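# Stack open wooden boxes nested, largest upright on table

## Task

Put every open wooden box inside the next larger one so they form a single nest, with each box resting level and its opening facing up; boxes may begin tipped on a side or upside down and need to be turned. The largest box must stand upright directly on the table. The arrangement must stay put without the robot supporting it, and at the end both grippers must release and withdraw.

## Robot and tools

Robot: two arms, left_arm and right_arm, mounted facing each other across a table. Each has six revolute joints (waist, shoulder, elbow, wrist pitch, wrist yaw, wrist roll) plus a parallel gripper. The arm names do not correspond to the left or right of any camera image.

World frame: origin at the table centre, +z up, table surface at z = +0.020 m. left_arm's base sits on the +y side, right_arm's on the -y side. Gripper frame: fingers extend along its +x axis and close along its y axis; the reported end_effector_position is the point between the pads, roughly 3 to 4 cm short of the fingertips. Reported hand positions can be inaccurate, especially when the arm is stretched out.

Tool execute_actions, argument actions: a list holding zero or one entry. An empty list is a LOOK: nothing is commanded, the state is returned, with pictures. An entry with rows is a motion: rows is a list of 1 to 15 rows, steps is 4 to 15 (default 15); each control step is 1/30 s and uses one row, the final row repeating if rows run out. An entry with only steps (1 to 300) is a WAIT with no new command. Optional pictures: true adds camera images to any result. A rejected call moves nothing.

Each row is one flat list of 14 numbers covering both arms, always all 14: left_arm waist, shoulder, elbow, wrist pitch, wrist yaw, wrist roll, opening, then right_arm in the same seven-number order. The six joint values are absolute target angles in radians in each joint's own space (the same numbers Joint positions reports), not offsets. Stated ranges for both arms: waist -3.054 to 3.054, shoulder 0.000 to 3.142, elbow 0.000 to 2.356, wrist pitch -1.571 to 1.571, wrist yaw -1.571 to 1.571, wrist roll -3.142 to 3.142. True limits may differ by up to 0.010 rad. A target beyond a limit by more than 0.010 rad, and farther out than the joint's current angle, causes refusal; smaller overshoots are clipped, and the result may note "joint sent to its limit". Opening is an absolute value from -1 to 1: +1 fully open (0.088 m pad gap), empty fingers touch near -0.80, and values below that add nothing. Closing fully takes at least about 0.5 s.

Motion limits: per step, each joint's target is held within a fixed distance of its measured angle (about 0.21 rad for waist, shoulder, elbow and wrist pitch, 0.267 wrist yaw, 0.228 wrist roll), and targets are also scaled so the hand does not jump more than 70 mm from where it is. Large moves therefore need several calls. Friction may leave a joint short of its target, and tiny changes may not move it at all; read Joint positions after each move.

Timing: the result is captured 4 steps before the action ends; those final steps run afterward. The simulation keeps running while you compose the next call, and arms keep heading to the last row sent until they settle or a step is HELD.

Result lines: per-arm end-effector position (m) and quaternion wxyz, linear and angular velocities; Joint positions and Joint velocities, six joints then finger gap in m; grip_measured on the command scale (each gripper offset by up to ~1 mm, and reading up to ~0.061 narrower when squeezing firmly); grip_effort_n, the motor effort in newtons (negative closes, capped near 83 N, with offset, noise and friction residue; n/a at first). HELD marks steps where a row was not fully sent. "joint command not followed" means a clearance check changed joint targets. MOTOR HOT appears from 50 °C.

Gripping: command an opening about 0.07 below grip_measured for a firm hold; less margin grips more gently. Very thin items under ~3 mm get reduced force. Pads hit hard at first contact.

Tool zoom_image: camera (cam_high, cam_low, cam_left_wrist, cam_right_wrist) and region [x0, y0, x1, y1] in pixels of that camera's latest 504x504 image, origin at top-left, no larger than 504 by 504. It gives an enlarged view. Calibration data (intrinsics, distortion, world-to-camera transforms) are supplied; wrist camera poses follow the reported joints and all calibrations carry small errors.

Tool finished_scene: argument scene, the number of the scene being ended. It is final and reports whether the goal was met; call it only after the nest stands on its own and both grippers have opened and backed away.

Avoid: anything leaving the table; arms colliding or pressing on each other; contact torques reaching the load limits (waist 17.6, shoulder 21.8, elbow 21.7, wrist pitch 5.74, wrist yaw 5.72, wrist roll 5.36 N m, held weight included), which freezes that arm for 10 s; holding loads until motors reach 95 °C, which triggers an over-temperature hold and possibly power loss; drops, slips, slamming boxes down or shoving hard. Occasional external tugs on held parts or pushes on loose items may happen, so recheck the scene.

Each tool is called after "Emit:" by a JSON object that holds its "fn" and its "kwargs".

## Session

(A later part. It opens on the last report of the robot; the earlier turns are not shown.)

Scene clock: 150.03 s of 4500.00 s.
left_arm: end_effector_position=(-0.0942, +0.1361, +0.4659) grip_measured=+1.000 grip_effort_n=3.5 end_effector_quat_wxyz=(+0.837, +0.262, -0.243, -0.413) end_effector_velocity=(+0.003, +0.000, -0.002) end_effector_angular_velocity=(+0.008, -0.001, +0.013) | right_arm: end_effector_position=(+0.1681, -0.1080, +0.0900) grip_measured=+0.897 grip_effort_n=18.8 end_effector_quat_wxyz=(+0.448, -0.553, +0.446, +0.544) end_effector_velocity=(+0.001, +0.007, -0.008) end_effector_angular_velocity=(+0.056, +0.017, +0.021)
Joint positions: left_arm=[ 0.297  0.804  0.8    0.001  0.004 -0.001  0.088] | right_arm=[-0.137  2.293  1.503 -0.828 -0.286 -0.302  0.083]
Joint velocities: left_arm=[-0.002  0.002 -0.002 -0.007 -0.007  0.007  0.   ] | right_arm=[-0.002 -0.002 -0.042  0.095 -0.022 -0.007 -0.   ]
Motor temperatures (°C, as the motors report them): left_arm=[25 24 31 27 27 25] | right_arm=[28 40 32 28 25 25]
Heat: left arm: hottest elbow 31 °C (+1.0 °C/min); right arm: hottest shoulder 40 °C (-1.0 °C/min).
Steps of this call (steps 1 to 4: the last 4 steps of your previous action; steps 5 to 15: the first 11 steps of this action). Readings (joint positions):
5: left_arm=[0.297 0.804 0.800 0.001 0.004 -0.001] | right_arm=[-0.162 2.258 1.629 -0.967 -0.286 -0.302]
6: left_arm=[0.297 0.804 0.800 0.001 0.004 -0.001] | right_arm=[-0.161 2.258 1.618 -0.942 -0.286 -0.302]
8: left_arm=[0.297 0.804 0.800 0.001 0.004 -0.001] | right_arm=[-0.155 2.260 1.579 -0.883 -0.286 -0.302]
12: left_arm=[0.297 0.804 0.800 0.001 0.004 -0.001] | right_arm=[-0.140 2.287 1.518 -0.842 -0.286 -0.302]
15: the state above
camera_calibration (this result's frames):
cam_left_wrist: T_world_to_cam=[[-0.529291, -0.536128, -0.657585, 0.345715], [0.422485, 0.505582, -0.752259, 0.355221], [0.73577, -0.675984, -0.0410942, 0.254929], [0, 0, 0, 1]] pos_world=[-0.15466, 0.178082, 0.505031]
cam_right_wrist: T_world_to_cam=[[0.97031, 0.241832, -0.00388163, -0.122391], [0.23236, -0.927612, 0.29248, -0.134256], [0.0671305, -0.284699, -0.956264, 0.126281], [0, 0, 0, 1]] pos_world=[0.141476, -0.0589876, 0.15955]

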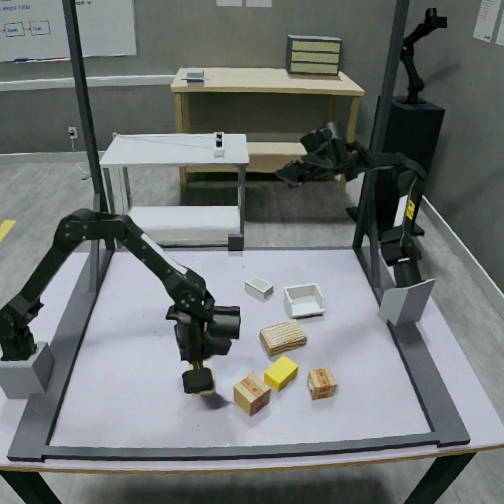

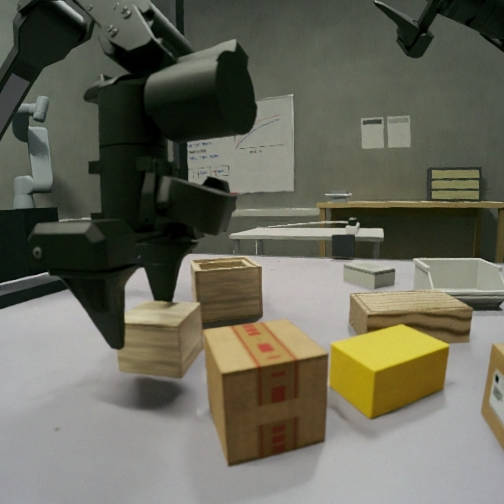

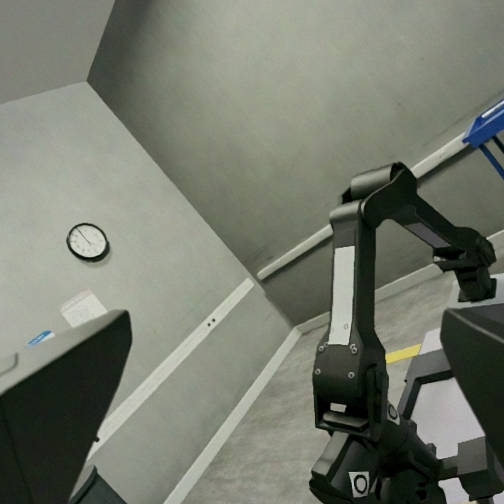

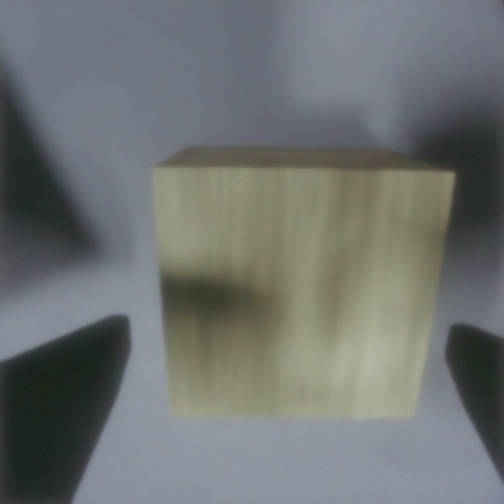

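Emit:
{"fn": "execute_actions", "kwargs": {"actions": [{"rows":[[0.3,0.8,0.8,0,0,0,1,-0.148,2.325,1.465,-0.765,-0.29,-0.3,0.9]],"steps":15}]}}

Emit:
{"fn": "execute_actions", "kwargs": {"actions": [{"rows":[[0.3,0.8,0.8,0,0,0,1,-0.148,2.325,1.465,-0.765,-0.29,-0.3,0.2]],"steps":15}], "pictures": true}}

Scene clock: 150.63 s of 4500.00 s.
left_arm: end_effector_position=(-0.0942, +0.1361, +0.4659) grip_measured=+1.000 grip_effort_n=4.0 end_effector_quat_wxyz=(+0.837, +0.262, -0.243, -0.413) end_effector_velocity=(-0.000, +0.001, +0.000) end_effector_angular_velocity=(+0.002, -0.006, +0.007) | right_arm: end_effector_position=(+0.1758, -0.1075, +0.0788) grip_measured=+0.897 grip_effort_n=18.4 end_effector_quat_wxyz=(+0.454, -0.548, +0.443, +0.546) end_effector_velocity=(-0.002, +0.004, -0.001) end_effector_angular_velocity=(+0.019, +0.020, +0.025)
Joint positions: left_arm=[ 0.297  0.804  0.8    0.001  0.004 -0.001  0.088] | right_arm=[-0.147  2.311  1.476 -0.77  -0.286 -0.302  0.083]
Joint velocities: left_arm=[-0.002 -0.002  0.002 -0.007 -0.007  0.007  0.   ] | right_arm=[-0.002  0.002 -0.002  0.022 -0.022 -0.022 -0.   ]
Motor temperatures (°C, as the motors report them): left_arm=[25 24 31 27 27 25] | right_arm=[28 40 32 27 25 25]
Heat: left arm: hottest elbow 31 °C (+1.0 °C/min); right arm: hottest shoulder 40 °C (-1.0 °C/min).
Steps of this call (steps 1 to 4: the last 4 steps of your previous action; steps 5 to 7: the robot went on to your last target; steps 8 to 18: the first 11 steps of this action). Readings (joint positions):
8: left_arm=[0.297 0.804 0.800 0.001 0.004 -0.001] | right_arm=[-0.137 2.293 1.499 -0.812 -0.286 -0.302]
9: left_arm=[0.297 0.804 0.800 0.001 0.004 -0.001] | right_arm=[-0.138 2.294 1.495 -0.798 -0.286 -0.302]
11: left_arm=[0.297 0.804 0.800 0.001 0.004 -0.001] | right_arm=[-0.141 2.299 1.489 -0.784 -0.286 -0.302]
15: left_arm=[0.297 0.804 0.800 0.001 0.004 -0.001] | right_arm=[-0.146 2.310 1.478 -0.774 -0.286 -0.302]
18: the state above

Scene clock: 151.13 s of 4500.00 s.
left_arm: end_effector_position=(-0.0942, +0.1361, +0.4659) grip_measured=+1.000 grip_effort_n=3.5 end_effector_quat_wxyz=(+0.837, +0.262, -0.243, -0.413) end_effector_velocity=(+0.000, +0.001, +0.002) end_effector_angular_velocity=(-0.014, -0.000, +0.001) | right_arm: end_effector_position=(+0.1760, -0.1068, +0.0789) grip_measured=+0.339 grip_effort_n=-83.5 end_effector_quat_wxyz=(+0.455, -0.547, +0.442, +0.547) end_effector_velocity=(+0.003, -0.005, +0.001) end_effector_angular_velocity=(-0.020, -0.005, -0.006)
Joint positions: left_arm=[ 0.297  0.804  0.8    0.001  0.004 -0.001  0.088] | right_arm=[-0.148  2.311  1.476 -0.766 -0.287 -0.302  0.056]
Joint velocities: left_arm=[ 0.002 -0.002 -0.002  0.007 -0.007 -0.007  0.   ] | right_arm=[-0.007 -0.002 -0.002 -0.022  0.007 -0.007 -0.   ]
Motor temperatures (°C, as the motors report them): left_arm=[25 24 31 27 27 25] | right_arm=[28 40 32 27 25 25]
Heat: left arm: hottest elbow 31 °C (+1.0 °C/min); right arm: hottest shoulder 40 °C (-1.0 °C/min).
Steps of this call (steps 1 to 4: the last 4 steps of your previous action; steps 5 to 15: the first 11 steps of this action). Readings (joint positions):
5: left_arm=[0.297 0.804 0.800 0.001 0.004 -0.001] | right_arm=[-0.147 2.311 1.476 -0.768 -0.286 -0.302]
6: left_arm=[0.297 0.804 0.800 0.001 0.004 -0.001] | right_arm=[-0.147 2.311 1.476 -0.768 -0.286 -0.302]
8: left_arm=[0.297 0.804 0.800 0.001 0.004 -0.001] | right_arm=[-0.147 2.311 1.476 -0.767 -0.286 -0.302]
12: left_arm=[0.297 0.804 0.800 0.001 0.004 -0.001] | right_arm=[-0.147 2.311 1.476 -0.766 -0.287 -0.302]
15: the state above
camera_calibration (this result's frames):
cam_left_wrist: T_world_to_cam=[[-0.529291, -0.536128, -0.657585, 0.345715], [0.422485, 0.505582, -0.752259, 0.355221], [0.73577, -0.675984, -0.0410942, 0.254929], [0, 0, 0, 1]] pos_world=[-0.15466, 0.178082, 0.505031]
cam_right_wrist: T_world_to_cam=[[0.971572, 0.236742, 0.00107549, -0.131508], [0.227351, -0.934279, 0.274652, -0.13017], [0.0660266, -0.2666, -0.961543, 0.118021], [0, 0, 0, 1]] pos_world=[0.149571, -0.059017, 0.149375]

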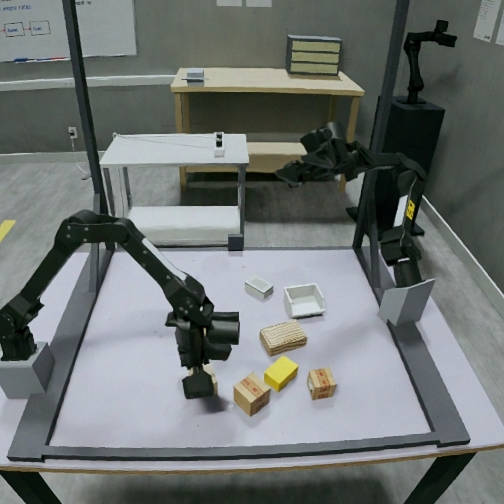

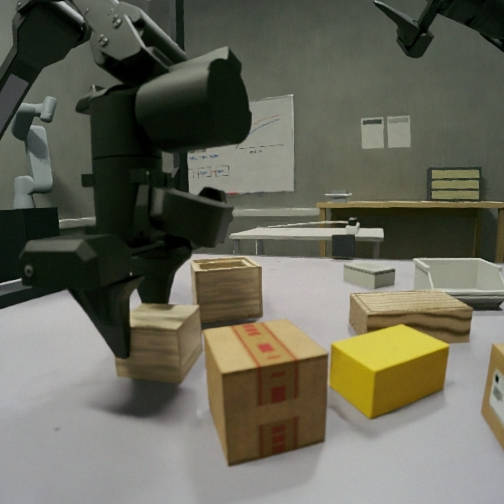

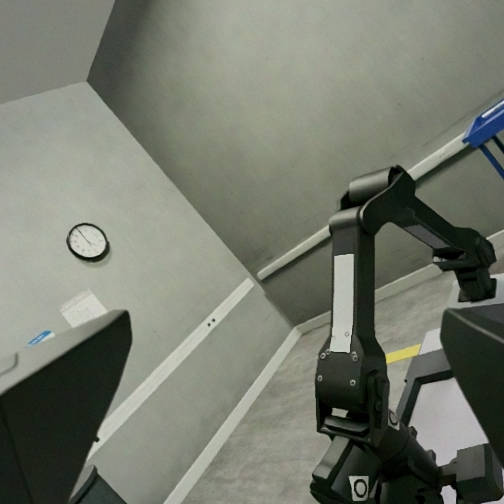

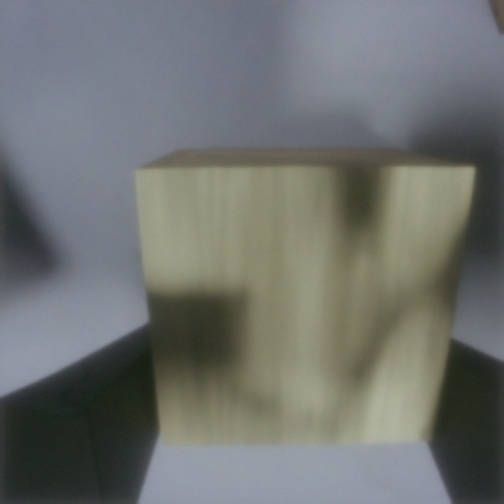

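Emit:
{"fn": "execute_actions", "kwargs": {"actions": [{"rows":[[0.3,0.8,0.8,0,0,0,1,-0.15,2.3,1.53,-0.83,-0.29,-0.3,0.2],[0.3,0.8,0.8,0,0,0,1,-0.15,2.28,1.6,-0.92,-0.29,-0.28,0.2],[0.3,0.8,0.8,0,0,0,1,-0.14,2.25,1.67,-1.0,-0.28,-0.25,0.2],[0.3,0.8,0.8,0,0,0,1,-0.12,2.2,1.72,-1.05,-0.27,-0.2,0.2],[0.3,0.8,0.8,0,0,0,1,-0.1,2.15,1.75,-1.05,-0.26,-0.15,0.2]],"steps":15}]}}

Emit:
{"fn": "execute_actions", "kwargs": {"actions": [{"rows":[[0.3,0.8,0.8,0,0,0,1,0.6,2.1,1.6,0.3,0,0.24,0.2]],"steps":15}]}}

Emit:
{"fn": "execute_actions", "kwargs": {"actions": [{"rows":[[0.3,0.8,0.8,0,0,0,1,0.6,2.2,1.5,0.6,0,0.24,0.2]],"steps":15}]}}

Emit:
{"fn": "execute_actions", "kwargs": {"actions": [{"rows":[[0.3,0.8,0.8,0,0,0,1,0.62,2.516,1.275,1.43,0,0.24,0.2]],"steps":15}]}}

Emit:
{"fn": "execute_actions", "kwargs": {"actions": [{"rows":[[0.3,0.8,0.8,0,0,0,1,0.62,2.6,1.32,1.49,0,0.24,0.2]],"steps":15}], "pictures": true}}

Scene clock: 151.83 s of 4500.00 s.
left_arm: end_effector_position=(-0.0942, +0.1361, +0.4659) grip_measured=+1.000 grip_effort_n=3.5 end_effector_quat_wxyz=(+0.837, +0.262, -0.243, -0.413) end_effector_velocity=(-0.004, -0.001, +0.001) end_effector_angular_velocity=(-0.013, +0.014, -0.019) | right_arm: end_effector_position=(+0.1360, -0.0743, +0.1752) grip_measured=+0.339 grip_effort_n=-83.5 end_effector_quat_wxyz=(+0.501, -0.516, +0.426, +0.550) end_effector_velocity=(-0.157, +0.106, +0.310) end_effector_angular_velocity=(+0.699, -0.038, +0.163)
Joint positions: left_arm=[ 0.297  0.804  0.8    0.001  0.004 -0.001  0.088] | right_arm=[-0.112  2.184  1.709 -1.012 -0.272 -0.178  0.056]
Joint velocities: left_arm=[-0.002 -0.002  0.002  0.007  0.007 -0.022  0.   ] | right_arm=[ 0.154 -0.515  0.501 -0.242  0.007  0.212 -0.   ]
Motor temperatures (°C, as the motors report them): left_arm=[25 24 31 27 27 25] | right_arm=[28 40 32 27 25 25]
Heat: left arm: hottest elbow 31 °C (+1.0 °C/min); right arm: hottest shoulder 40 °C (-1.0 °C/min).
Steps of this call (steps 1 to 4: the last 4 steps of your previous action; steps 5 to 10: the robot went on to your last target; steps 11 to 21: the first 11 steps of this action). Readings (joint positions):
11: left_arm=[0.297 0.804 0.800 0.001 0.004 -0.001] | right_arm=[-0.148 2.311 1.480 -0.772 -0.287 -0.302]
12: left_arm=[0.297 0.804 0.800 0.001 0.004 -0.001] | right_arm=[-0.148 2.311 1.493 -0.800 -0.287 -0.299]
14: left_arm=[0.297 0.804 0.800 0.001 0.004 -0.001] | right_arm=[-0.147 2.308 1.545 -0.891 -0.287 -0.276]
18: left_arm=[0.297 0.804 0.800 0.001 0.004 -0.001] | right_arm=[-0.130 2.243 1.643 -0.969 -0.277 -0.213]
21: the state above

Scene clock: 152.33 s of 4500.00 s.
left_arm: end_effector_position=(-0.0942, +0.1361, +0.4659) grip_measured=+1.000 grip_effort_n=3.5 end_effector_quat_wxyz=(+0.837, +0.262, -0.243, -0.413) end_effector_velocity=(+0.001, +0.001, -0.001) end_effector_angular_velocity=(-0.003, +0.009, +0.007) | right_arm: end_effector_position=(-0.0119, -0.0391, +0.1509) grip_measured=+0.339 grip_effort_n=-83.5 end_effector_quat_wxyz=(+0.577, -0.469, +0.293, +0.601) end_effector_velocity=(-0.504, +0.017, -0.061) end_effector_angular_velocity=(+0.631, +0.322, +0.889)
Joint positions: left_arm=[ 0.297  0.804  0.8    0.001  0.004 -0.001  0.088] | right_arm=[ 0.272  2.123  1.629 -0.623 -0.031  0.183  0.056]
Joint velocities: left_arm=[-0.002 -0.002 -0.002 -0.007 -0.007 -0.007  0.   ] | right_arm=[ 0.969 -0.027 -0.037  0.945  0.095  0.3   -0.   ]
Motor temperatures (°C, as the motors report them): left_arm=[25 24 31 27 27 25] | right_arm=[28 40 32 27 25 25]
Heat: left arm: hottest elbow 31 °C (+1.0 °C/min); right arm: hottest shoulder 40 °C (+0.0 °C/min).
Steps of this call (steps 1 to 4: the last 4 steps of your previous action; steps 5 to 15: the first 11 steps of this action). Readings (joint positions):
5: left_arm=[0.297 0.804 0.800 0.001 0.004 -0.001] | right_arm=[-0.093 2.141 1.734 -1.014 -0.235 -0.126]
6: left_arm=[0.297 0.804 0.800 0.001 0.004 -0.001] | right_arm=[-0.069 2.131 1.703 -0.955 -0.156 -0.069]
8: left_arm=[0.297 0.804 0.800 0.001 0.004 -0.001] | right_arm=[0.006 2.126 1.666 -0.873 -0.096 0.024]
12: left_arm=[0.297 0.804 0.800 0.001 0.004 -0.001] | right_arm=[0.169 2.126 1.633 -0.725 -0.049 0.143]
15: the state above

Scene clock: 152.83 s of 4500.00 s.
left_arm: end_effector_position=(-0.0942, +0.1361, +0.4659) grip_measured=+1.000 grip_effort_n=4.0 end_effector_quat_wxyz=(+0.837, +0.262, -0.243, -0.413) end_effector_velocity=(+0.002, +0.002, -0.000) end_effector_angular_velocity=(-0.006, +0.008, +0.011) | right_arm: end_effector_position=(-0.1883, -0.0593, +0.0951) grip_measured=+0.339 grip_effort_n=-83.5 end_effector_quat_wxyz=(+0.481, -0.374, +0.177, +0.773) end_effector_velocity=(-0.157, +0.137, +0.134) end_effector_angular_velocity=(+0.977, +0.764, +0.304)
Joint positions: left_arm=[ 0.297  0.804  0.8    0.001  0.004 -0.001  0.088] | right_arm=[ 0.604  2.194  1.508 -0.017 -0.01   0.236  0.056]
Joint velocities: left_arm=[ 0.002 -0.002 -0.002 -0.007 -0.007 -0.007  0.   ] | right_arm=[ 0.012  0.056 -0.081  1.414  0.022  0.007 -0.   ]
Motor temperatures (°C, as the motors report them): left_arm=[25 24 31 27 27 25] | right_arm=[29 40 32 27 25 25]
Heat: left arm: hottest elbow 31 °C (+1.0 °C/min); right arm: hottest shoulder 40 °C (+0.0 °C/min).
Steps of this call (steps 1 to 4: the last 4 steps of your previous action; steps 5 to 15: the first 11 steps of this action). Readings (joint positions):
5: left_arm=[0.297 0.804 0.800 0.001 0.004 -0.001] | right_arm=[0.426 2.122 1.620 -0.462 -0.018 0.214]
6: left_arm=[0.297 0.804 0.800 0.001 0.004 -0.001] | right_arm=[0.455 2.122 1.608 -0.427 -0.018 0.217]
8: left_arm=[0.297 0.804 0.800 0.001 0.004 -0.001] | right_arm=[0.509 2.130 1.581 -0.348 -0.014 0.224]
12: left_arm=[0.297 0.804 0.800 0.001 0.004 -0.001] | right_arm=[0.588 2.176 1.527 -0.159 -0.012 0.233]
15: the state above

Scene clock: 153.33 s of 4500.00 s.
left_arm: end_effector_position=(-0.0942, +0.1361, +0.4659) grip_measured=+1.000 grip_effort_n=3.5 end_effector_quat_wxyz=(+0.837, +0.262, -0.243, -0.413) end_effector_velocity=(+0.000, +0.000, -0.004) end_effector_angular_velocity=(+0.004, +0.029, -0.001) | right_arm: end_effector_position=(-0.1890, -0.0399, +0.0592) grip_measured=+0.339 grip_effort_n=-83.5 end_effector_quat_wxyz=(+0.481, -0.267, +0.129, +0.825) end_effector_velocity=(+0.005, +0.037, -0.063) end_effector_angular_velocity=(+0.486, +0.373, +0.119)
Joint positions: left_arm=[ 0.297  0.804  0.8    0.001  0.004 -0.001  0.088] | right_arm=[ 0.602  2.337  1.38   0.51  -0.002  0.245  0.056]
Joint velocities: left_arm=[-0.002 -0.002  0.002 -0.022  0.007 -0.022  0.   ] | right_arm=[-0.012  0.398 -0.188  1.209  0.022  0.007 -0.   ]
Motor temperatures (°C, as the motors report them): left_arm=[25 24 31 27 27 25] | right_arm=[29 40 32 28 25 25]
Heat: left arm: hottest elbow 31 °C (+1.0 °C/min); right arm: hottest shoulder 40 °C (+0.0 °C/min).
Steps of this call (steps 1 to 4: the last 4 steps of your previous action; steps 5 to 15: the first 11 steps of this action). Readings (joint positions):
5: left_arm=[0.297 0.804 0.800 0.001 0.004 -0.001] | right_arm=[0.600 2.199 1.502 0.226 -0.005 0.237]
6: left_arm=[0.297 0.804 0.800 0.001 0.004 -0.001] | right_arm=[0.600 2.202 1.495 0.250 -0.005 0.237]
8: left_arm=[0.297 0.804 0.800 0.001 0.004 -0.001] | right_arm=[0.601 2.220 1.470 0.293 -0.005 0.237]
12: left_arm=[0.297 0.804 0.800 0.001 0.004 -0.001] | right_arm=[0.605 2.300 1.400 0.405 -0.004 0.245]
15: the state above

Scene clock: 153.83 s of 4500.00 s.
left_arm: end_effector_position=(-0.0942, +0.1361, +0.4659) grip_measured=+1.000 grip_effort_n=3.5 end_effector_quat_wxyz=(+0.837, +0.262, -0.243, -0.413) end_effector_velocity=(+0.005, +0.001, -0.005) end_effector_angular_velocity=(+0.000, +0.031, +0.017) | right_arm: end_effector_position=(-0.1944, -0.0370, +0.0570) grip_measured=+0.339 grip_effort_n=-83.5 end_effector_quat_wxyz=(+0.451, -0.073, +0.033, +0.889) end_effector_velocity=(-0.057, -0.073, +0.114) end_effector_angular_velocity=(+0.759, +0.608, +0.367)
Joint positions: left_arm=[ 0.297  0.804  0.8    0.001  0.004 -0.001  0.088] | right_arm=[0.609 2.579 1.33  1.259 0.006 0.243 0.056]
Joint velocities: left_arm=[-0.002  0.002 -0.002 -0.022 -0.007 -0.022  0.   ] | right_arm=[ 0.095  0.232 -0.12   1.385 -0.022 -0.022  0.   ]
Motor temperatures (°C, as the motors report them): left_arm=[25 24 31 27 27 25] | right_arm=[28 40 32 28 25 25]
Heat: left arm: hottest elbow 31 °C (+1.0 °C/min); right arm: hottest shoulder 40 °C (+0.0 °C/min).
Steps of this call (steps 1 to 4: the last 4 steps of your previous action; steps 5 to 15: the first 11 steps of this action). Readings (joint positions):
5: left_arm=[0.297 0.804 0.800 0.001 0.004 -0.001] | right_arm=[0.601 2.415 1.344 0.760 0.002 0.246]
6: left_arm=[0.297 0.804 0.800 0.001 0.004 -0.001] | right_arm=[0.601 2.440 1.346 0.812 0.004 0.246]
8: left_arm=[0.297 0.804 0.800 0.001 0.004 -0.001] | right_arm=[0.601 2.485 1.349 0.929 0.005 0.246]
12: left_arm=[0.297 0.804 0.800 0.001 0.004 -0.001] | right_arm=[0.602 2.549 1.343 1.120 0.005 0.245]
15: the state above
camera_calibration (this result's frames):
cam_left_wrist: T_world_to_cam=[[-0.529291, -0.536128, -0.657585, 0.345715], [0.422485, 0.505582, -0.752259, 0.355221], [0.73577, -0.675984, -0.0410942, 0.254929], [0, 0, 0, 1]] pos_world=[-0.15466, 0.178082, 0.505031]
cam_right_wrist: T_world_to_cam=[[0.794423, 0.605648, 0.0456267, 0.188533], [0.295894, -0.320327, -0.89991, 0.128211], [-0.530413, 0.72841, -0.433683, 0.0307987], [0, 0, 0, 1]] pos_world=[-0.171376, -0.0955492, 0.120133]

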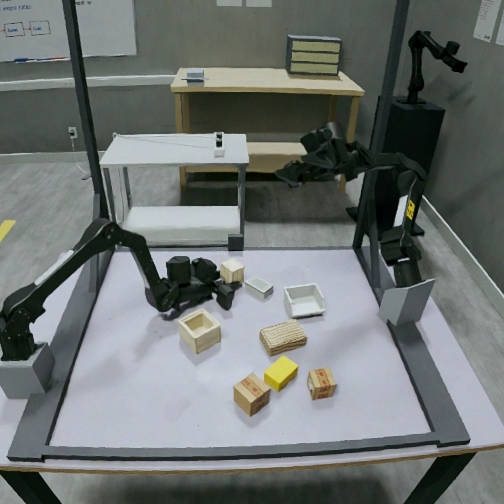

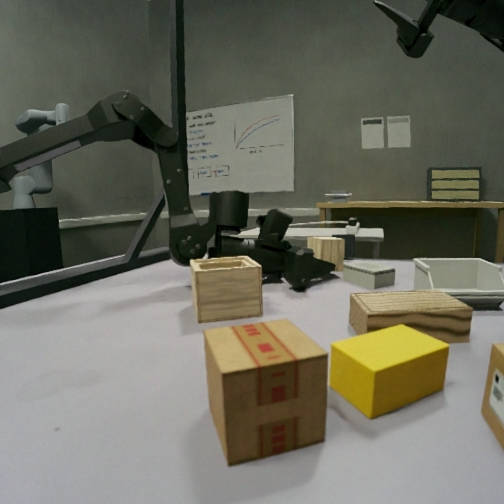

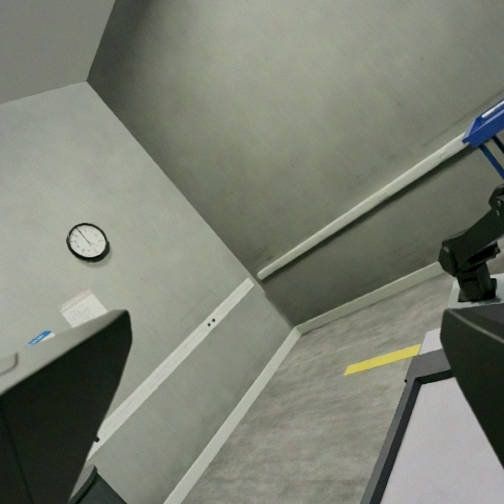

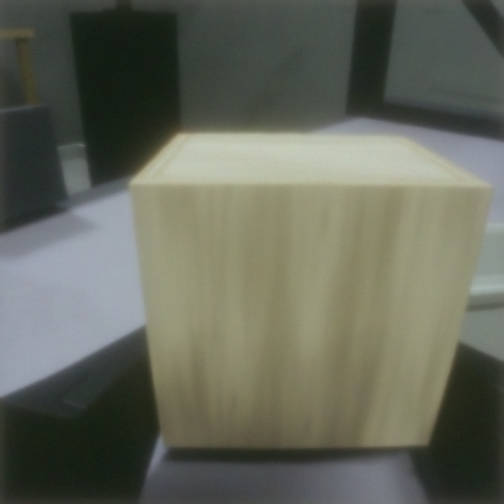

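Emit:
{"fn": "execute_actions", "kwargs": {"actions": [{"steps":10}], "pictures": true}}

Emit:
{"fn": "zoom_image", "kwargs": {"camera": "cam_high", "region": [140, 220, 300, 340]}}

Emit:
{"fn": "zoom_image", "kwargs": {"camera": "cam_low", "region": [220, 190, 400, 310]}}

Scene clock: 154.17 s of 4500.00 s.
left_arm: end_effector_position=(-0.0942, +0.1361, +0.4659) grip_measured=+1.000 grip_effort_n=4.0 end_effector_quat_wxyz=(+0.837, +0.262, -0.243, -0.413) end_effector_velocity=(-0.002, -0.001, -0.000) end_effector_angular_velocity=(-0.002, +0.004, -0.013) | right_arm: end_effector_position=(-0.2065, -0.0470, +0.0917) grip_measured=+0.339 grip_effort_n=-83.5 end_effector_quat_wxyz=(+0.426, +0.012, -0.006, +0.905) end_effector_velocity=(-0.006, -0.007, +0.027) end_effector_angular_velocity=(+0.102, +0.073, +0.051)
Joint positions: left_arm=[ 0.297  0.804  0.8    0.001  0.004 -0.001  0.088] | right_arm=[0.62  2.591 1.324 1.472 0.004 0.242 0.056]
Joint velocities: left_arm=[-0.002 -0.002 -0.002  0.007  0.007 -0.007  0.   ] | right_arm=[-0.002  0.002 -0.002  0.139 -0.022 -0.007 -0.   ]
Motor temperatures (°C, as the motors report them): left_arm=[25 24 31 27 27 25] | right_arm=[29 40 32 28 25 25]
Heat: left arm: hottest elbow 31 °C (+1.0 °C/min); right arm: hottest shoulder 40 °C (+0.0 °C/min).
Kept back: nothing.
Steps of this call (steps 1 to 4: the last 4 steps of your previous action; steps 5 to 10: the robot went on to your last target). Readings (joint positions):
1: left_arm=[0.297 0.804 0.800 0.001 0.004 -0.001] | right_arm=[0.612 2.586 1.326 1.306 0.005 0.243]
2: left_arm=[0.297 0.804 0.800 0.001 0.004 -0.001] | right_arm=[0.615 2.590 1.324 1.351 0.005 0.242]
4: left_arm=[0.297 0.804 0.800 0.001 0.004 -0.001] | right_arm=[0.619 2.591 1.324 1.415 0.004 0.242]
8: left_arm=[0.297 0.804 0.800 0.001 0.004 -0.001] | right_arm=[0.620 2.591 1.324 1.464 0.004 0.242]
10: the state above
camera_calibration (this result's frames):
cam_left_wrist: T_world_to_cam=[[-0.529291, -0.536128, -0.657585, 0.345715], [0.422485, 0.505582, -0.752259, 0.355221], [0.73577, -0.675984, -0.0410942, 0.254929], [0, 0, 0, 1]] pos_world=[-0.15466, 0.178082, 0.505031]
cam_right_wrist: T_world_to_cam=[[0.762267, 0.645834, 0.0429839, 0.198141], [0.199666, -0.171453, -0.964747, 0.152939], [-0.615697, 0.743977, -0.259644, 0.0139395], [0, 0, 0, 1]] pos_world=[-0.17299, -0.112115, 0.14265]

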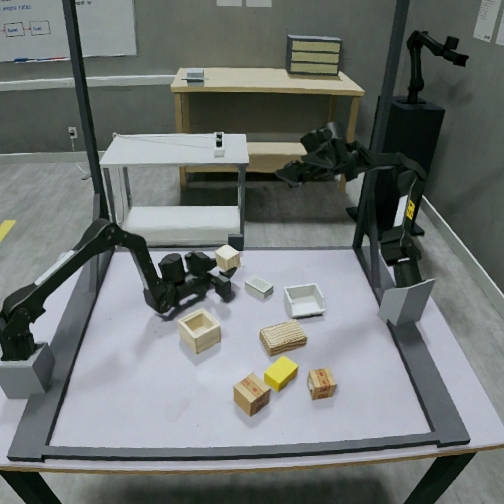

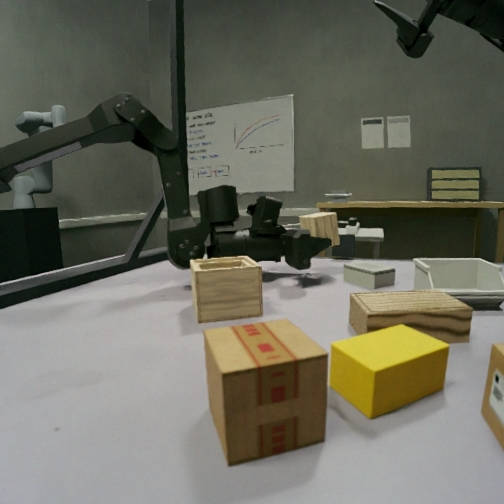

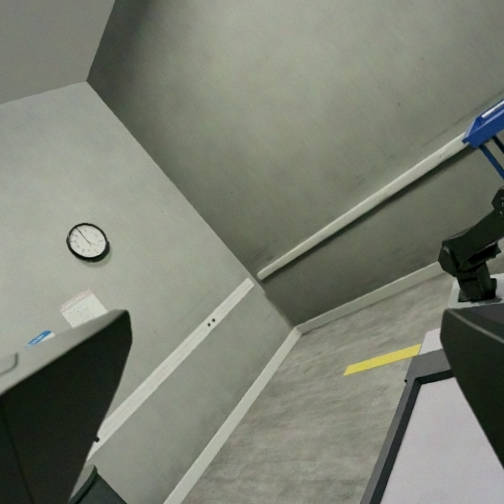

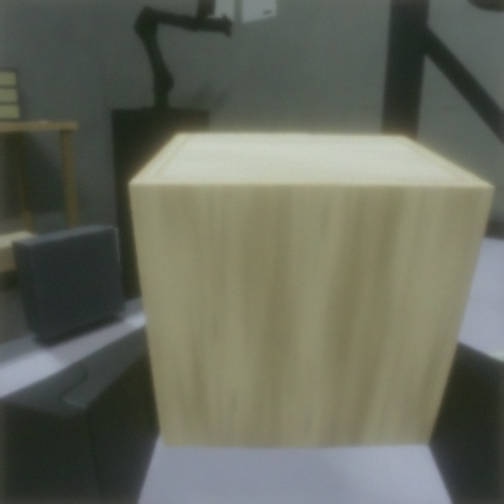

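Region (140, 220, 300, 340) of cam_high's 504x504 image, scaled by 3.150, with more detail than that image has; it fills the top 378 rows of this view, and the rest is white.

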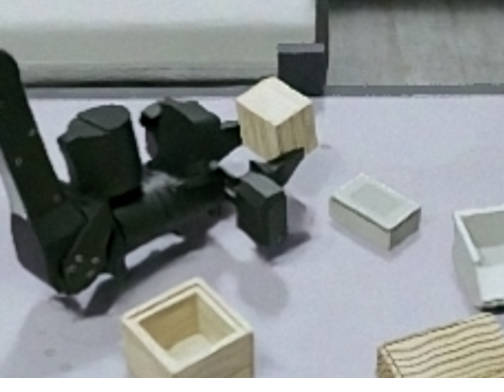

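Region (220, 190, 400, 310) of cam_low's 504x504 image, scaled by 2.800, with more detail than that image has.

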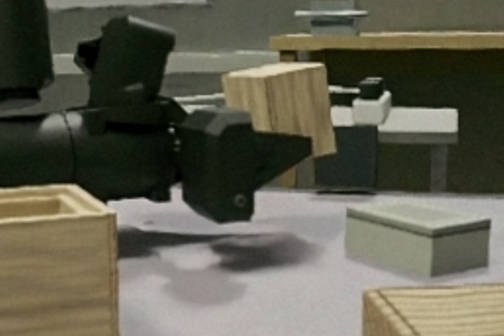

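Emit:
{"fn": "execute_actions", "kwargs": {"actions": [{"rows":[[0.3,0.8,0.8,0,0,0,1,0.62,2.635,1.33,1.5,0,0.24,0.2]],"steps":15}]}}

Emit:
{"fn": "execute_actions", "kwargs": {"actions": [{"rows":[[0.3,0.8,0.8,0,0,0,1,0.62,2.635,1.33,1.47,0,0.24,0.2],[0.3,0.8,0.8,0,0,0,1,0.62,2.635,1.33,1.44,0,0.24,0.2],[0.3,0.8,0.8,0,0,0,1,0.62,2.635,1.33,1.41,0,0.24,0.2]],"steps":12}], "pictures": true}}

Emit:
{"fn": "zoom_image", "kwargs": {"camera": "cam_low", "region": [220, 190, 400, 310]}}

Scene clock: 154.73 s of 4500.00 s.
left_arm: end_effector_position=(-0.0942, +0.1361, +0.4659) grip_measured=+1.000 grip_effort_n=3.5 end_effector_quat_wxyz=(+0.837, +0.262, -0.243, -0.413) end_effector_velocity=(-0.002, -0.001, -0.000) end_effector_angular_velocity=(-0.002, +0.004, -0.013) | right_arm: end_effector_position=(-0.2019, -0.0485, +0.0812) grip_measured=+0.339 grip_effort_n=-83.5 end_effector_quat_wxyz=(+0.427, +0.009, -0.005, +0.904) end_effector_velocity=(-0.002, -0.002, +0.002) end_effector_angular_velocity=(+0.016, -0.016, +0.020)
Joint positions: left_arm=[ 0.297  0.804  0.8    0.001  0.004 -0.001  0.088] | right_arm=[0.62  2.621 1.324 1.496 0.004 0.242 0.056]
Joint velocities: left_arm=[-0.002 -0.002 -0.002  0.007  0.007 -0.007  0.   ] | right_arm=[-0.002 -0.002 -0.002  0.007 -0.022 -0.022 -0.   ]
Motor temperatures (°C, as the motors report them): left_arm=[25 24 31 27 27 25] | right_arm=[29 40 32 28 25 25]
Heat: left arm: hottest elbow 31 °C (+1.0 °C/min); right arm: hottest shoulder 40 °C (+0.0 °C/min).
Steps of this call (steps 1 to 6: the robot went on to your last target; steps 7 to 17: the first 11 steps of this action). Readings (joint positions):
7: left_arm=[0.297 0.804 0.800 0.001 0.004 -0.001] | right_arm=[0.620 2.594 1.324 1.487 0.004 0.242]
8: left_arm=[0.297 0.804 0.800 0.001 0.004 -0.001] | right_arm=[0.620 2.597 1.324 1.493 0.004 0.242]
10: left_arm=[0.297 0.804 0.800 0.001 0.004 -0.001] | right_arm=[0.620 2.604 1.324 1.495 0.004 0.242]
14: left_arm=[0.297 0.804 0.800 0.001 0.004 -0.001] | right_arm=[0.620 2.619 1.324 1.495 0.004 0.242]
17: the state above

Scene clock: 155.13 s of 4500.00 s.
left_arm: end_effector_position=(-0.0942, +0.1361, +0.4659) grip_measured=+1.000 grip_effort_n=3.5 end_effector_quat_wxyz=(+0.837, +0.262, -0.243, -0.413) end_effector_velocity=(+0.001, -0.000, +0.000) end_effector_angular_velocity=(-0.024, +0.028, -0.005) | right_arm: end_effector_position=(-0.1991, -0.0460, +0.0671) grip_measured=+0.339 grip_effort_n=-83.5 end_effector_quat_wxyz=(+0.434, -0.020, +0.009, +0.901) end_effector_velocity=(+0.008, +0.004, -0.035) end_effector_angular_velocity=(-0.123, -0.110, -0.036)
Joint positions: left_arm=[ 0.297  0.804  0.8    0.001  0.004 -0.001  0.088] | right_arm=[0.62  2.621 1.326 1.428 0.004 0.242 0.056]
Joint velocities: left_arm=[-0.002  0.002 -0.002  0.007 -0.007 -0.037  0.   ] | right_arm=[-0.002 -0.002 -0.002 -0.168 -0.007 -0.007 -0.   ]
Motor temperatures (°C, as the motors report them): left_arm=[25 24 31 27 27 25] | right_arm=[29 40 32 28 25 25]
Heat: left arm: hottest elbow 31 °C (+1.0 °C/min); right arm: hottest shoulder 40 °C (+0.0 °C/min).
Steps of this call (steps 1 to 4: the last 4 steps of your previous action; steps 5 to 12: the first 8 steps of this action). Readings (joint positions):
5: left_arm=[0.297 0.804 0.800 0.001 0.004 -0.001] | right_arm=[0.620 2.621 1.324 1.497 0.004 0.242]
6: left_arm=[0.297 0.804 0.800 0.001 0.004 -0.001] | right_arm=[0.620 2.621 1.324 1.488 0.004 0.242]
8: left_arm=[0.297 0.804 0.800 0.001 0.004 -0.001] | right_arm=[0.620 2.621 1.325 1.456 0.004 0.242]
12: the state above
camera_calibration (this result's frames):
cam_left_wrist: T_world_to_cam=[[-0.529291, -0.536128, -0.657585, 0.345715], [0.422485, 0.505582, -0.752259, 0.355221], [0.73577, -0.675984, -0.0410942, 0.254929], [0, 0, 0, 1]] pos_world=[-0.15466, 0.178082, 0.505031]
cam_right_wrist: T_world_to_cam=[[0.771744, 0.634512, 0.0425008, 0.194301], [0.238529, -0.226869, -0.944264, 0.131655], [-0.589505, 0.738867, -0.326434, 0.0208019], [0, 0, 0, 1]] pos_world=[-0.169091, -0.108788, 0.122849]

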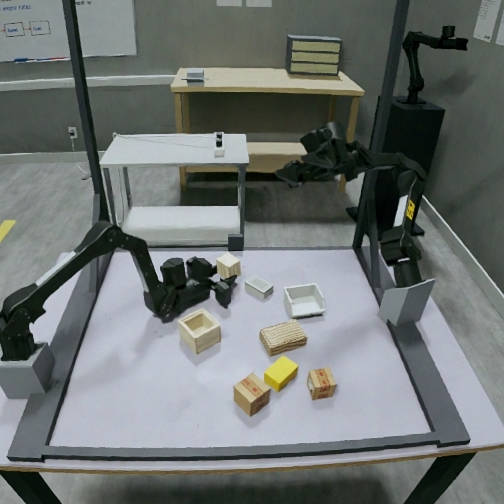

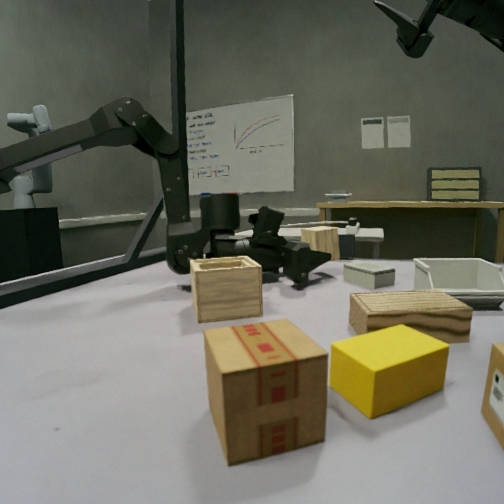

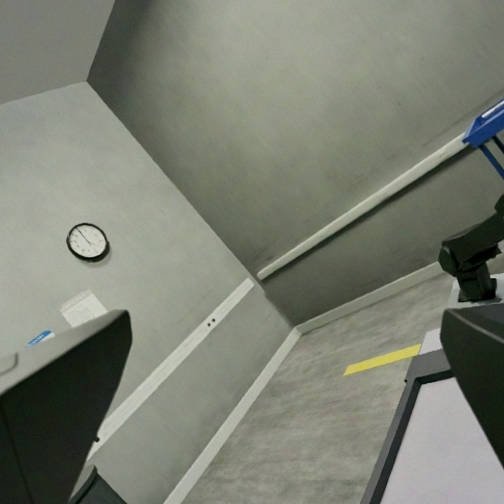

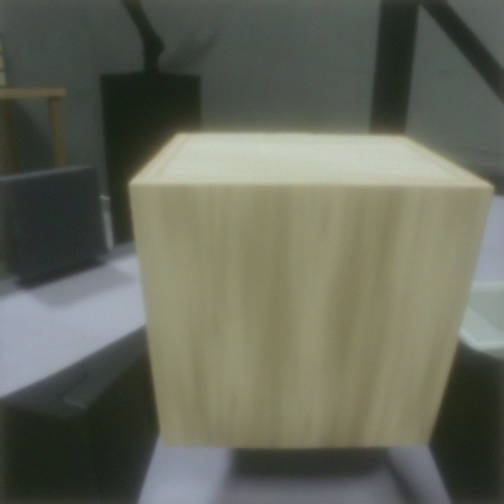

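Region (220, 190, 400, 310) of cam_low's 504x504 image, scaled by 2.800, with more detail than that image has.

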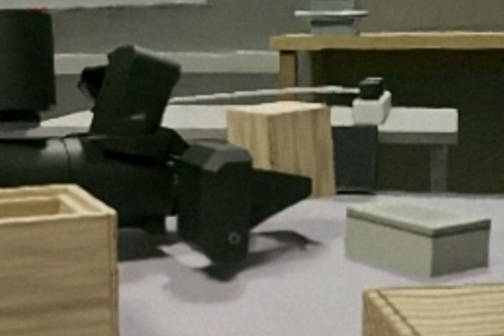

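Emit:
{"fn": "execute_actions", "kwargs": {"actions": [{"rows":[[0.3,0.8,0.8,0,0,0,1,0.62,2.635,1.33,1.39,0,0.24,0.2],[0.3,0.8,0.8,0,0,0,1,0.62,2.635,1.33,1.38,0,0.24,0.2],[0.3,0.8,0.8,0,0,0,1,0.62,2.635,1.33,1.38,0,0.24,0.2],[0.3,0.8,0.8,0,0,0,1,0.62,2.635,1.33,1.38,0,0.24,0.2],[0.3,0.8,0.8,0,0,0,1,0.62,2.635,1.33,1.38,0,0.24,0.2],[0.3,0.8,0.8,0,0,0,1,0.62,2.635,1.33,1.38,0,0.24,0.8]],"steps":15}]}}

Emit:
{"fn": "execute_actions", "kwargs": {"actions": [{"rows":[[0.3,0.8,0.8,0,0,0,1,0.615,2.45,1.1,1.3,0,0.24,0.8]],"steps":15}]}}

Emit:
{"fn": "execute_actions", "kwargs": {"actions": [{"rows":[[0.3,0.8,0.8,0,0,0,1,0.6,2.15,1.3,0.9,-0.1,0.2,0.8]],"steps":15}], "pictures": true}}

Emit:
{"fn": "zoom_image", "kwargs": {"camera": "cam_high", "region": [140, 220, 300, 340]}}

Scene clock: 155.77 s of 4500.00 s.
left_arm: end_effector_position=(-0.0942, +0.1361, +0.4659) grip_measured=+1.000 grip_effort_n=4.0 end_effector_quat_wxyz=(+0.837, +0.262, -0.243, -0.413) end_effector_velocity=(+0.002, +0.002, -0.002) end_effector_angular_velocity=(+0.003, +0.014, +0.013) | right_arm: end_effector_position=(-0.1978, -0.0447, +0.0595) grip_measured=+0.683 grip_effort_n=19.3 end_effector_quat_wxyz=(+0.438, -0.036, +0.016, +0.898) end_effector_velocity=(+0.001, +0.000, -0.001) end_effector_angular_velocity=(-0.002, -0.011, +0.004)
Joint positions: left_arm=[ 0.297  0.804  0.8    0.001  0.004 -0.001  0.088] | right_arm=[0.62  2.621 1.329 1.388 0.004 0.242 0.072]
Joint velocities: left_arm=[-0.002 -0.002  0.002 -0.022 -0.007 -0.007  0.   ] | right_arm=[-0.002 -0.002 -0.002 -0.007 -0.007 -0.007  0.047]
Motor temperatures (°C, as the motors report them): left_arm=[25 24 31 27 27 25] | right_arm=[29 40 32 28 25 25]
Heat: left arm: hottest elbow 31 °C (+1.0 °C/min); right arm: hottest shoulder 40 °C (+0.0 °C/min).
Steps of this call (steps 1 to 4: the last 4 steps of your previous action; steps 5 to 8: the robot went on to your last target; steps 9 to 19: the first 11 steps of this action). Readings (joint positions):
9: left_arm=[0.297 0.804 0.800 0.001 0.004 -0.001] | right_arm=[0.620 2.621 1.326 1.413 0.004 0.242]
10: left_arm=[0.297 0.804 0.800 0.001 0.004 -0.001] | right_arm=[0.620 2.621 1.327 1.406 0.004 0.242]
12: left_arm=[0.297 0.804 0.800 0.001 0.004 -0.001] | right_arm=[0.620 2.621 1.328 1.396 0.004 0.242]
16: left_arm=[0.297 0.804 0.800 0.001 0.004 -0.001] | right_arm=[0.620 2.621 1.328 1.390 0.004 0.242]
19: the state above

Scene clock: 156.27 s of 4500.00 s.
left_arm: end_effector_position=(-0.0942, +0.1361, +0.4659) grip_measured=+1.000 grip_effort_n=3.5 end_effector_quat_wxyz=(+0.837, +0.262, -0.243, -0.413) end_effector_velocity=(+0.002, +0.000, -0.004) end_effector_angular_velocity=(+0.009, +0.015, -0.001) | right_arm: end_effector_position=(-0.1760, -0.0707, +0.0643) grip_measured=+0.796 grip_effort_n=18.8 end_effector_quat_wxyz=(+0.451, -0.095, +0.044, +0.886) end_effector_velocity=(+0.011, -0.013, -0.001) end_effector_angular_velocity=(-0.026, -0.066, -0.003)
Joint positions: left_arm=[ 0.297  0.804  0.8    0.001  0.004 -0.001  0.088] | right_arm=[0.617 2.465 1.119 1.308 0.004 0.242 0.078]
Joint velocities: left_arm=[-0.002 -0.002 -0.007 -0.007  0.007 -0.007  0.   ] | right_arm=[-0.002 -0.061 -0.085 -0.037 -0.007 -0.037  0.   ]
Motor temperatures (°C, as the motors report them): left_arm=[25 24 31 27 27 25] | right_arm=[29 40 32 28 25 25]
Heat: left arm: hottest elbow 31 °C (+1.0 °C/min); right arm: hottest shoulder 40 °C (+0.0 °C/min).
Steps of this call (steps 1 to 4: the last 4 steps of your previous action; steps 5 to 15: the first 11 steps of this action). Readings (joint positions):
5: left_arm=[0.297 0.804 0.800 0.001 0.004 -0.001] | right_arm=[0.620 2.605 1.313 1.373 0.004 0.242]
6: left_arm=[0.297 0.804 0.800 0.001 0.004 -0.001] | right_arm=[0.619 2.573 1.265 1.346 0.004 0.242]
8: left_arm=[0.297 0.804 0.800 0.001 0.004 -0.001] | right_arm=[0.619 2.523 1.186 1.331 0.004 0.242]
12: left_arm=[0.297 0.804 0.800 0.001 0.004 -0.001] | right_arm=[0.617 2.477 1.132 1.313 0.004 0.242]
15: the state above

Scene clock: 156.77 s of 4500.00 s.
left_arm: end_effector_position=(-0.0942, +0.1361, +0.4659) grip_measured=+1.000 grip_effort_n=4.0 end_effector_quat_wxyz=(+0.837, +0.262, -0.243, -0.413) end_effector_velocity=(+0.004, +0.003, -0.005) end_effector_angular_velocity=(+0.011, +0.021, +0.023) | right_arm: end_effector_position=(-0.2339, -0.0514, +0.1741) grip_measured=+0.797 grip_effort_n=18.4 end_effector_quat_wxyz=(+0.412, -0.077, +0.019, +0.907) end_effector_velocity=(-0.140, +0.012, +0.397) end_effector_angular_velocity=(+0.390, +0.245, +0.235)
Joint positions: left_arm=[ 0.297  0.804  0.8    0.001  0.004 -0.001  0.088] | right_arm=[ 0.604  2.216  1.265  0.984 -0.08   0.208  0.078]
Joint velocities: left_arm=[-0.002 -0.007 -0.002 -0.037 -0.007 -0.007  0.   ] | right_arm=[-0.032 -0.691  0.369 -0.564 -0.139 -0.066 -0.   ]
Motor temperatures (°C, as the motors report them): left_arm=[25 24 31 27 27 25] | right_arm=[29 40 32 28 25 25]
Heat: left arm: hottest elbow 31 °C (+1.0 °C/min); right arm: hottest shoulder 40 °C (+0.0 °C/min).
Steps of this call (steps 1 to 4: the last 4 steps of your previous action; steps 5 to 15: the first 11 steps of this action). Readings (joint positions):
5: left_arm=[0.297 0.804 0.800 0.001 0.004 -0.001] | right_arm=[0.616 2.453 1.117 1.289 -0.001 0.240]
6: left_arm=[0.297 0.804 0.800 0.001 0.004 -0.001] | right_arm=[0.615 2.442 1.127 1.248 -0.014 0.235]
8: left_arm=[0.297 0.804 0.800 0.001 0.004 -0.001] | right_arm=[0.612 2.409 1.156 1.200 -0.032 0.227]
12: left_arm=[0.297 0.804 0.800 0.001 0.004 -0.001] | right_arm=[0.608 2.301 1.221 1.084 -0.060 0.216]
15: the state above
camera_calibration (this result's frames):
cam_left_wrist: T_world_to_cam=[[-0.529291, -0.536128, -0.657585, 0.345715], [0.422485, 0.505582, -0.752259, 0.355221], [0.73577, -0.675984, -0.0410942, 0.254929], [0, 0, 0, 1]] pos_world=[-0.15466, 0.178082, 0.505031]
cam_right_wrist: T_world_to_cam=[[0.736959, 0.672587, 0.0672252, 0.209546], [0.336093, -0.278328, -0.899764, 0.252223], [-0.586459, 0.685683, -0.431168, 0.0554142], [0, 0, 0, 1]] pos_world=[-0.206699, -0.108733, 0.236747]

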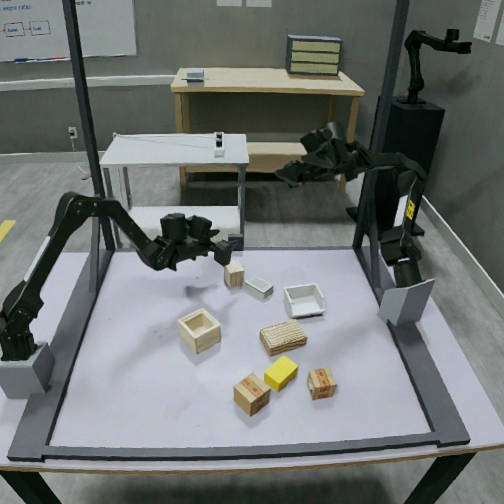

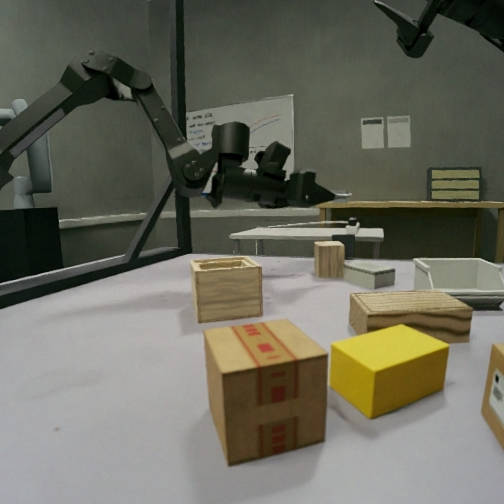

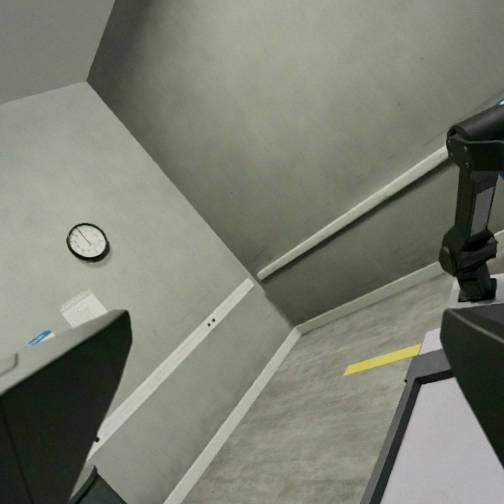

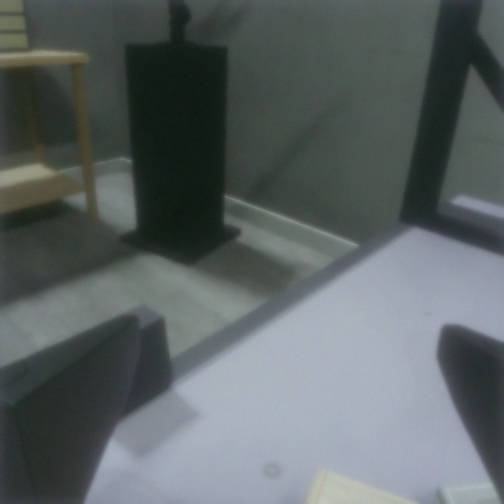

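Region (140, 220, 300, 340) of cam_high's 504x504 image, scaled by 3.150, with more detail than that image has; it fills the top 378 rows of this view, and the rest is white.

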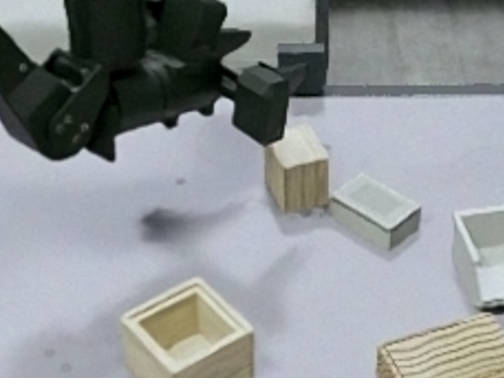

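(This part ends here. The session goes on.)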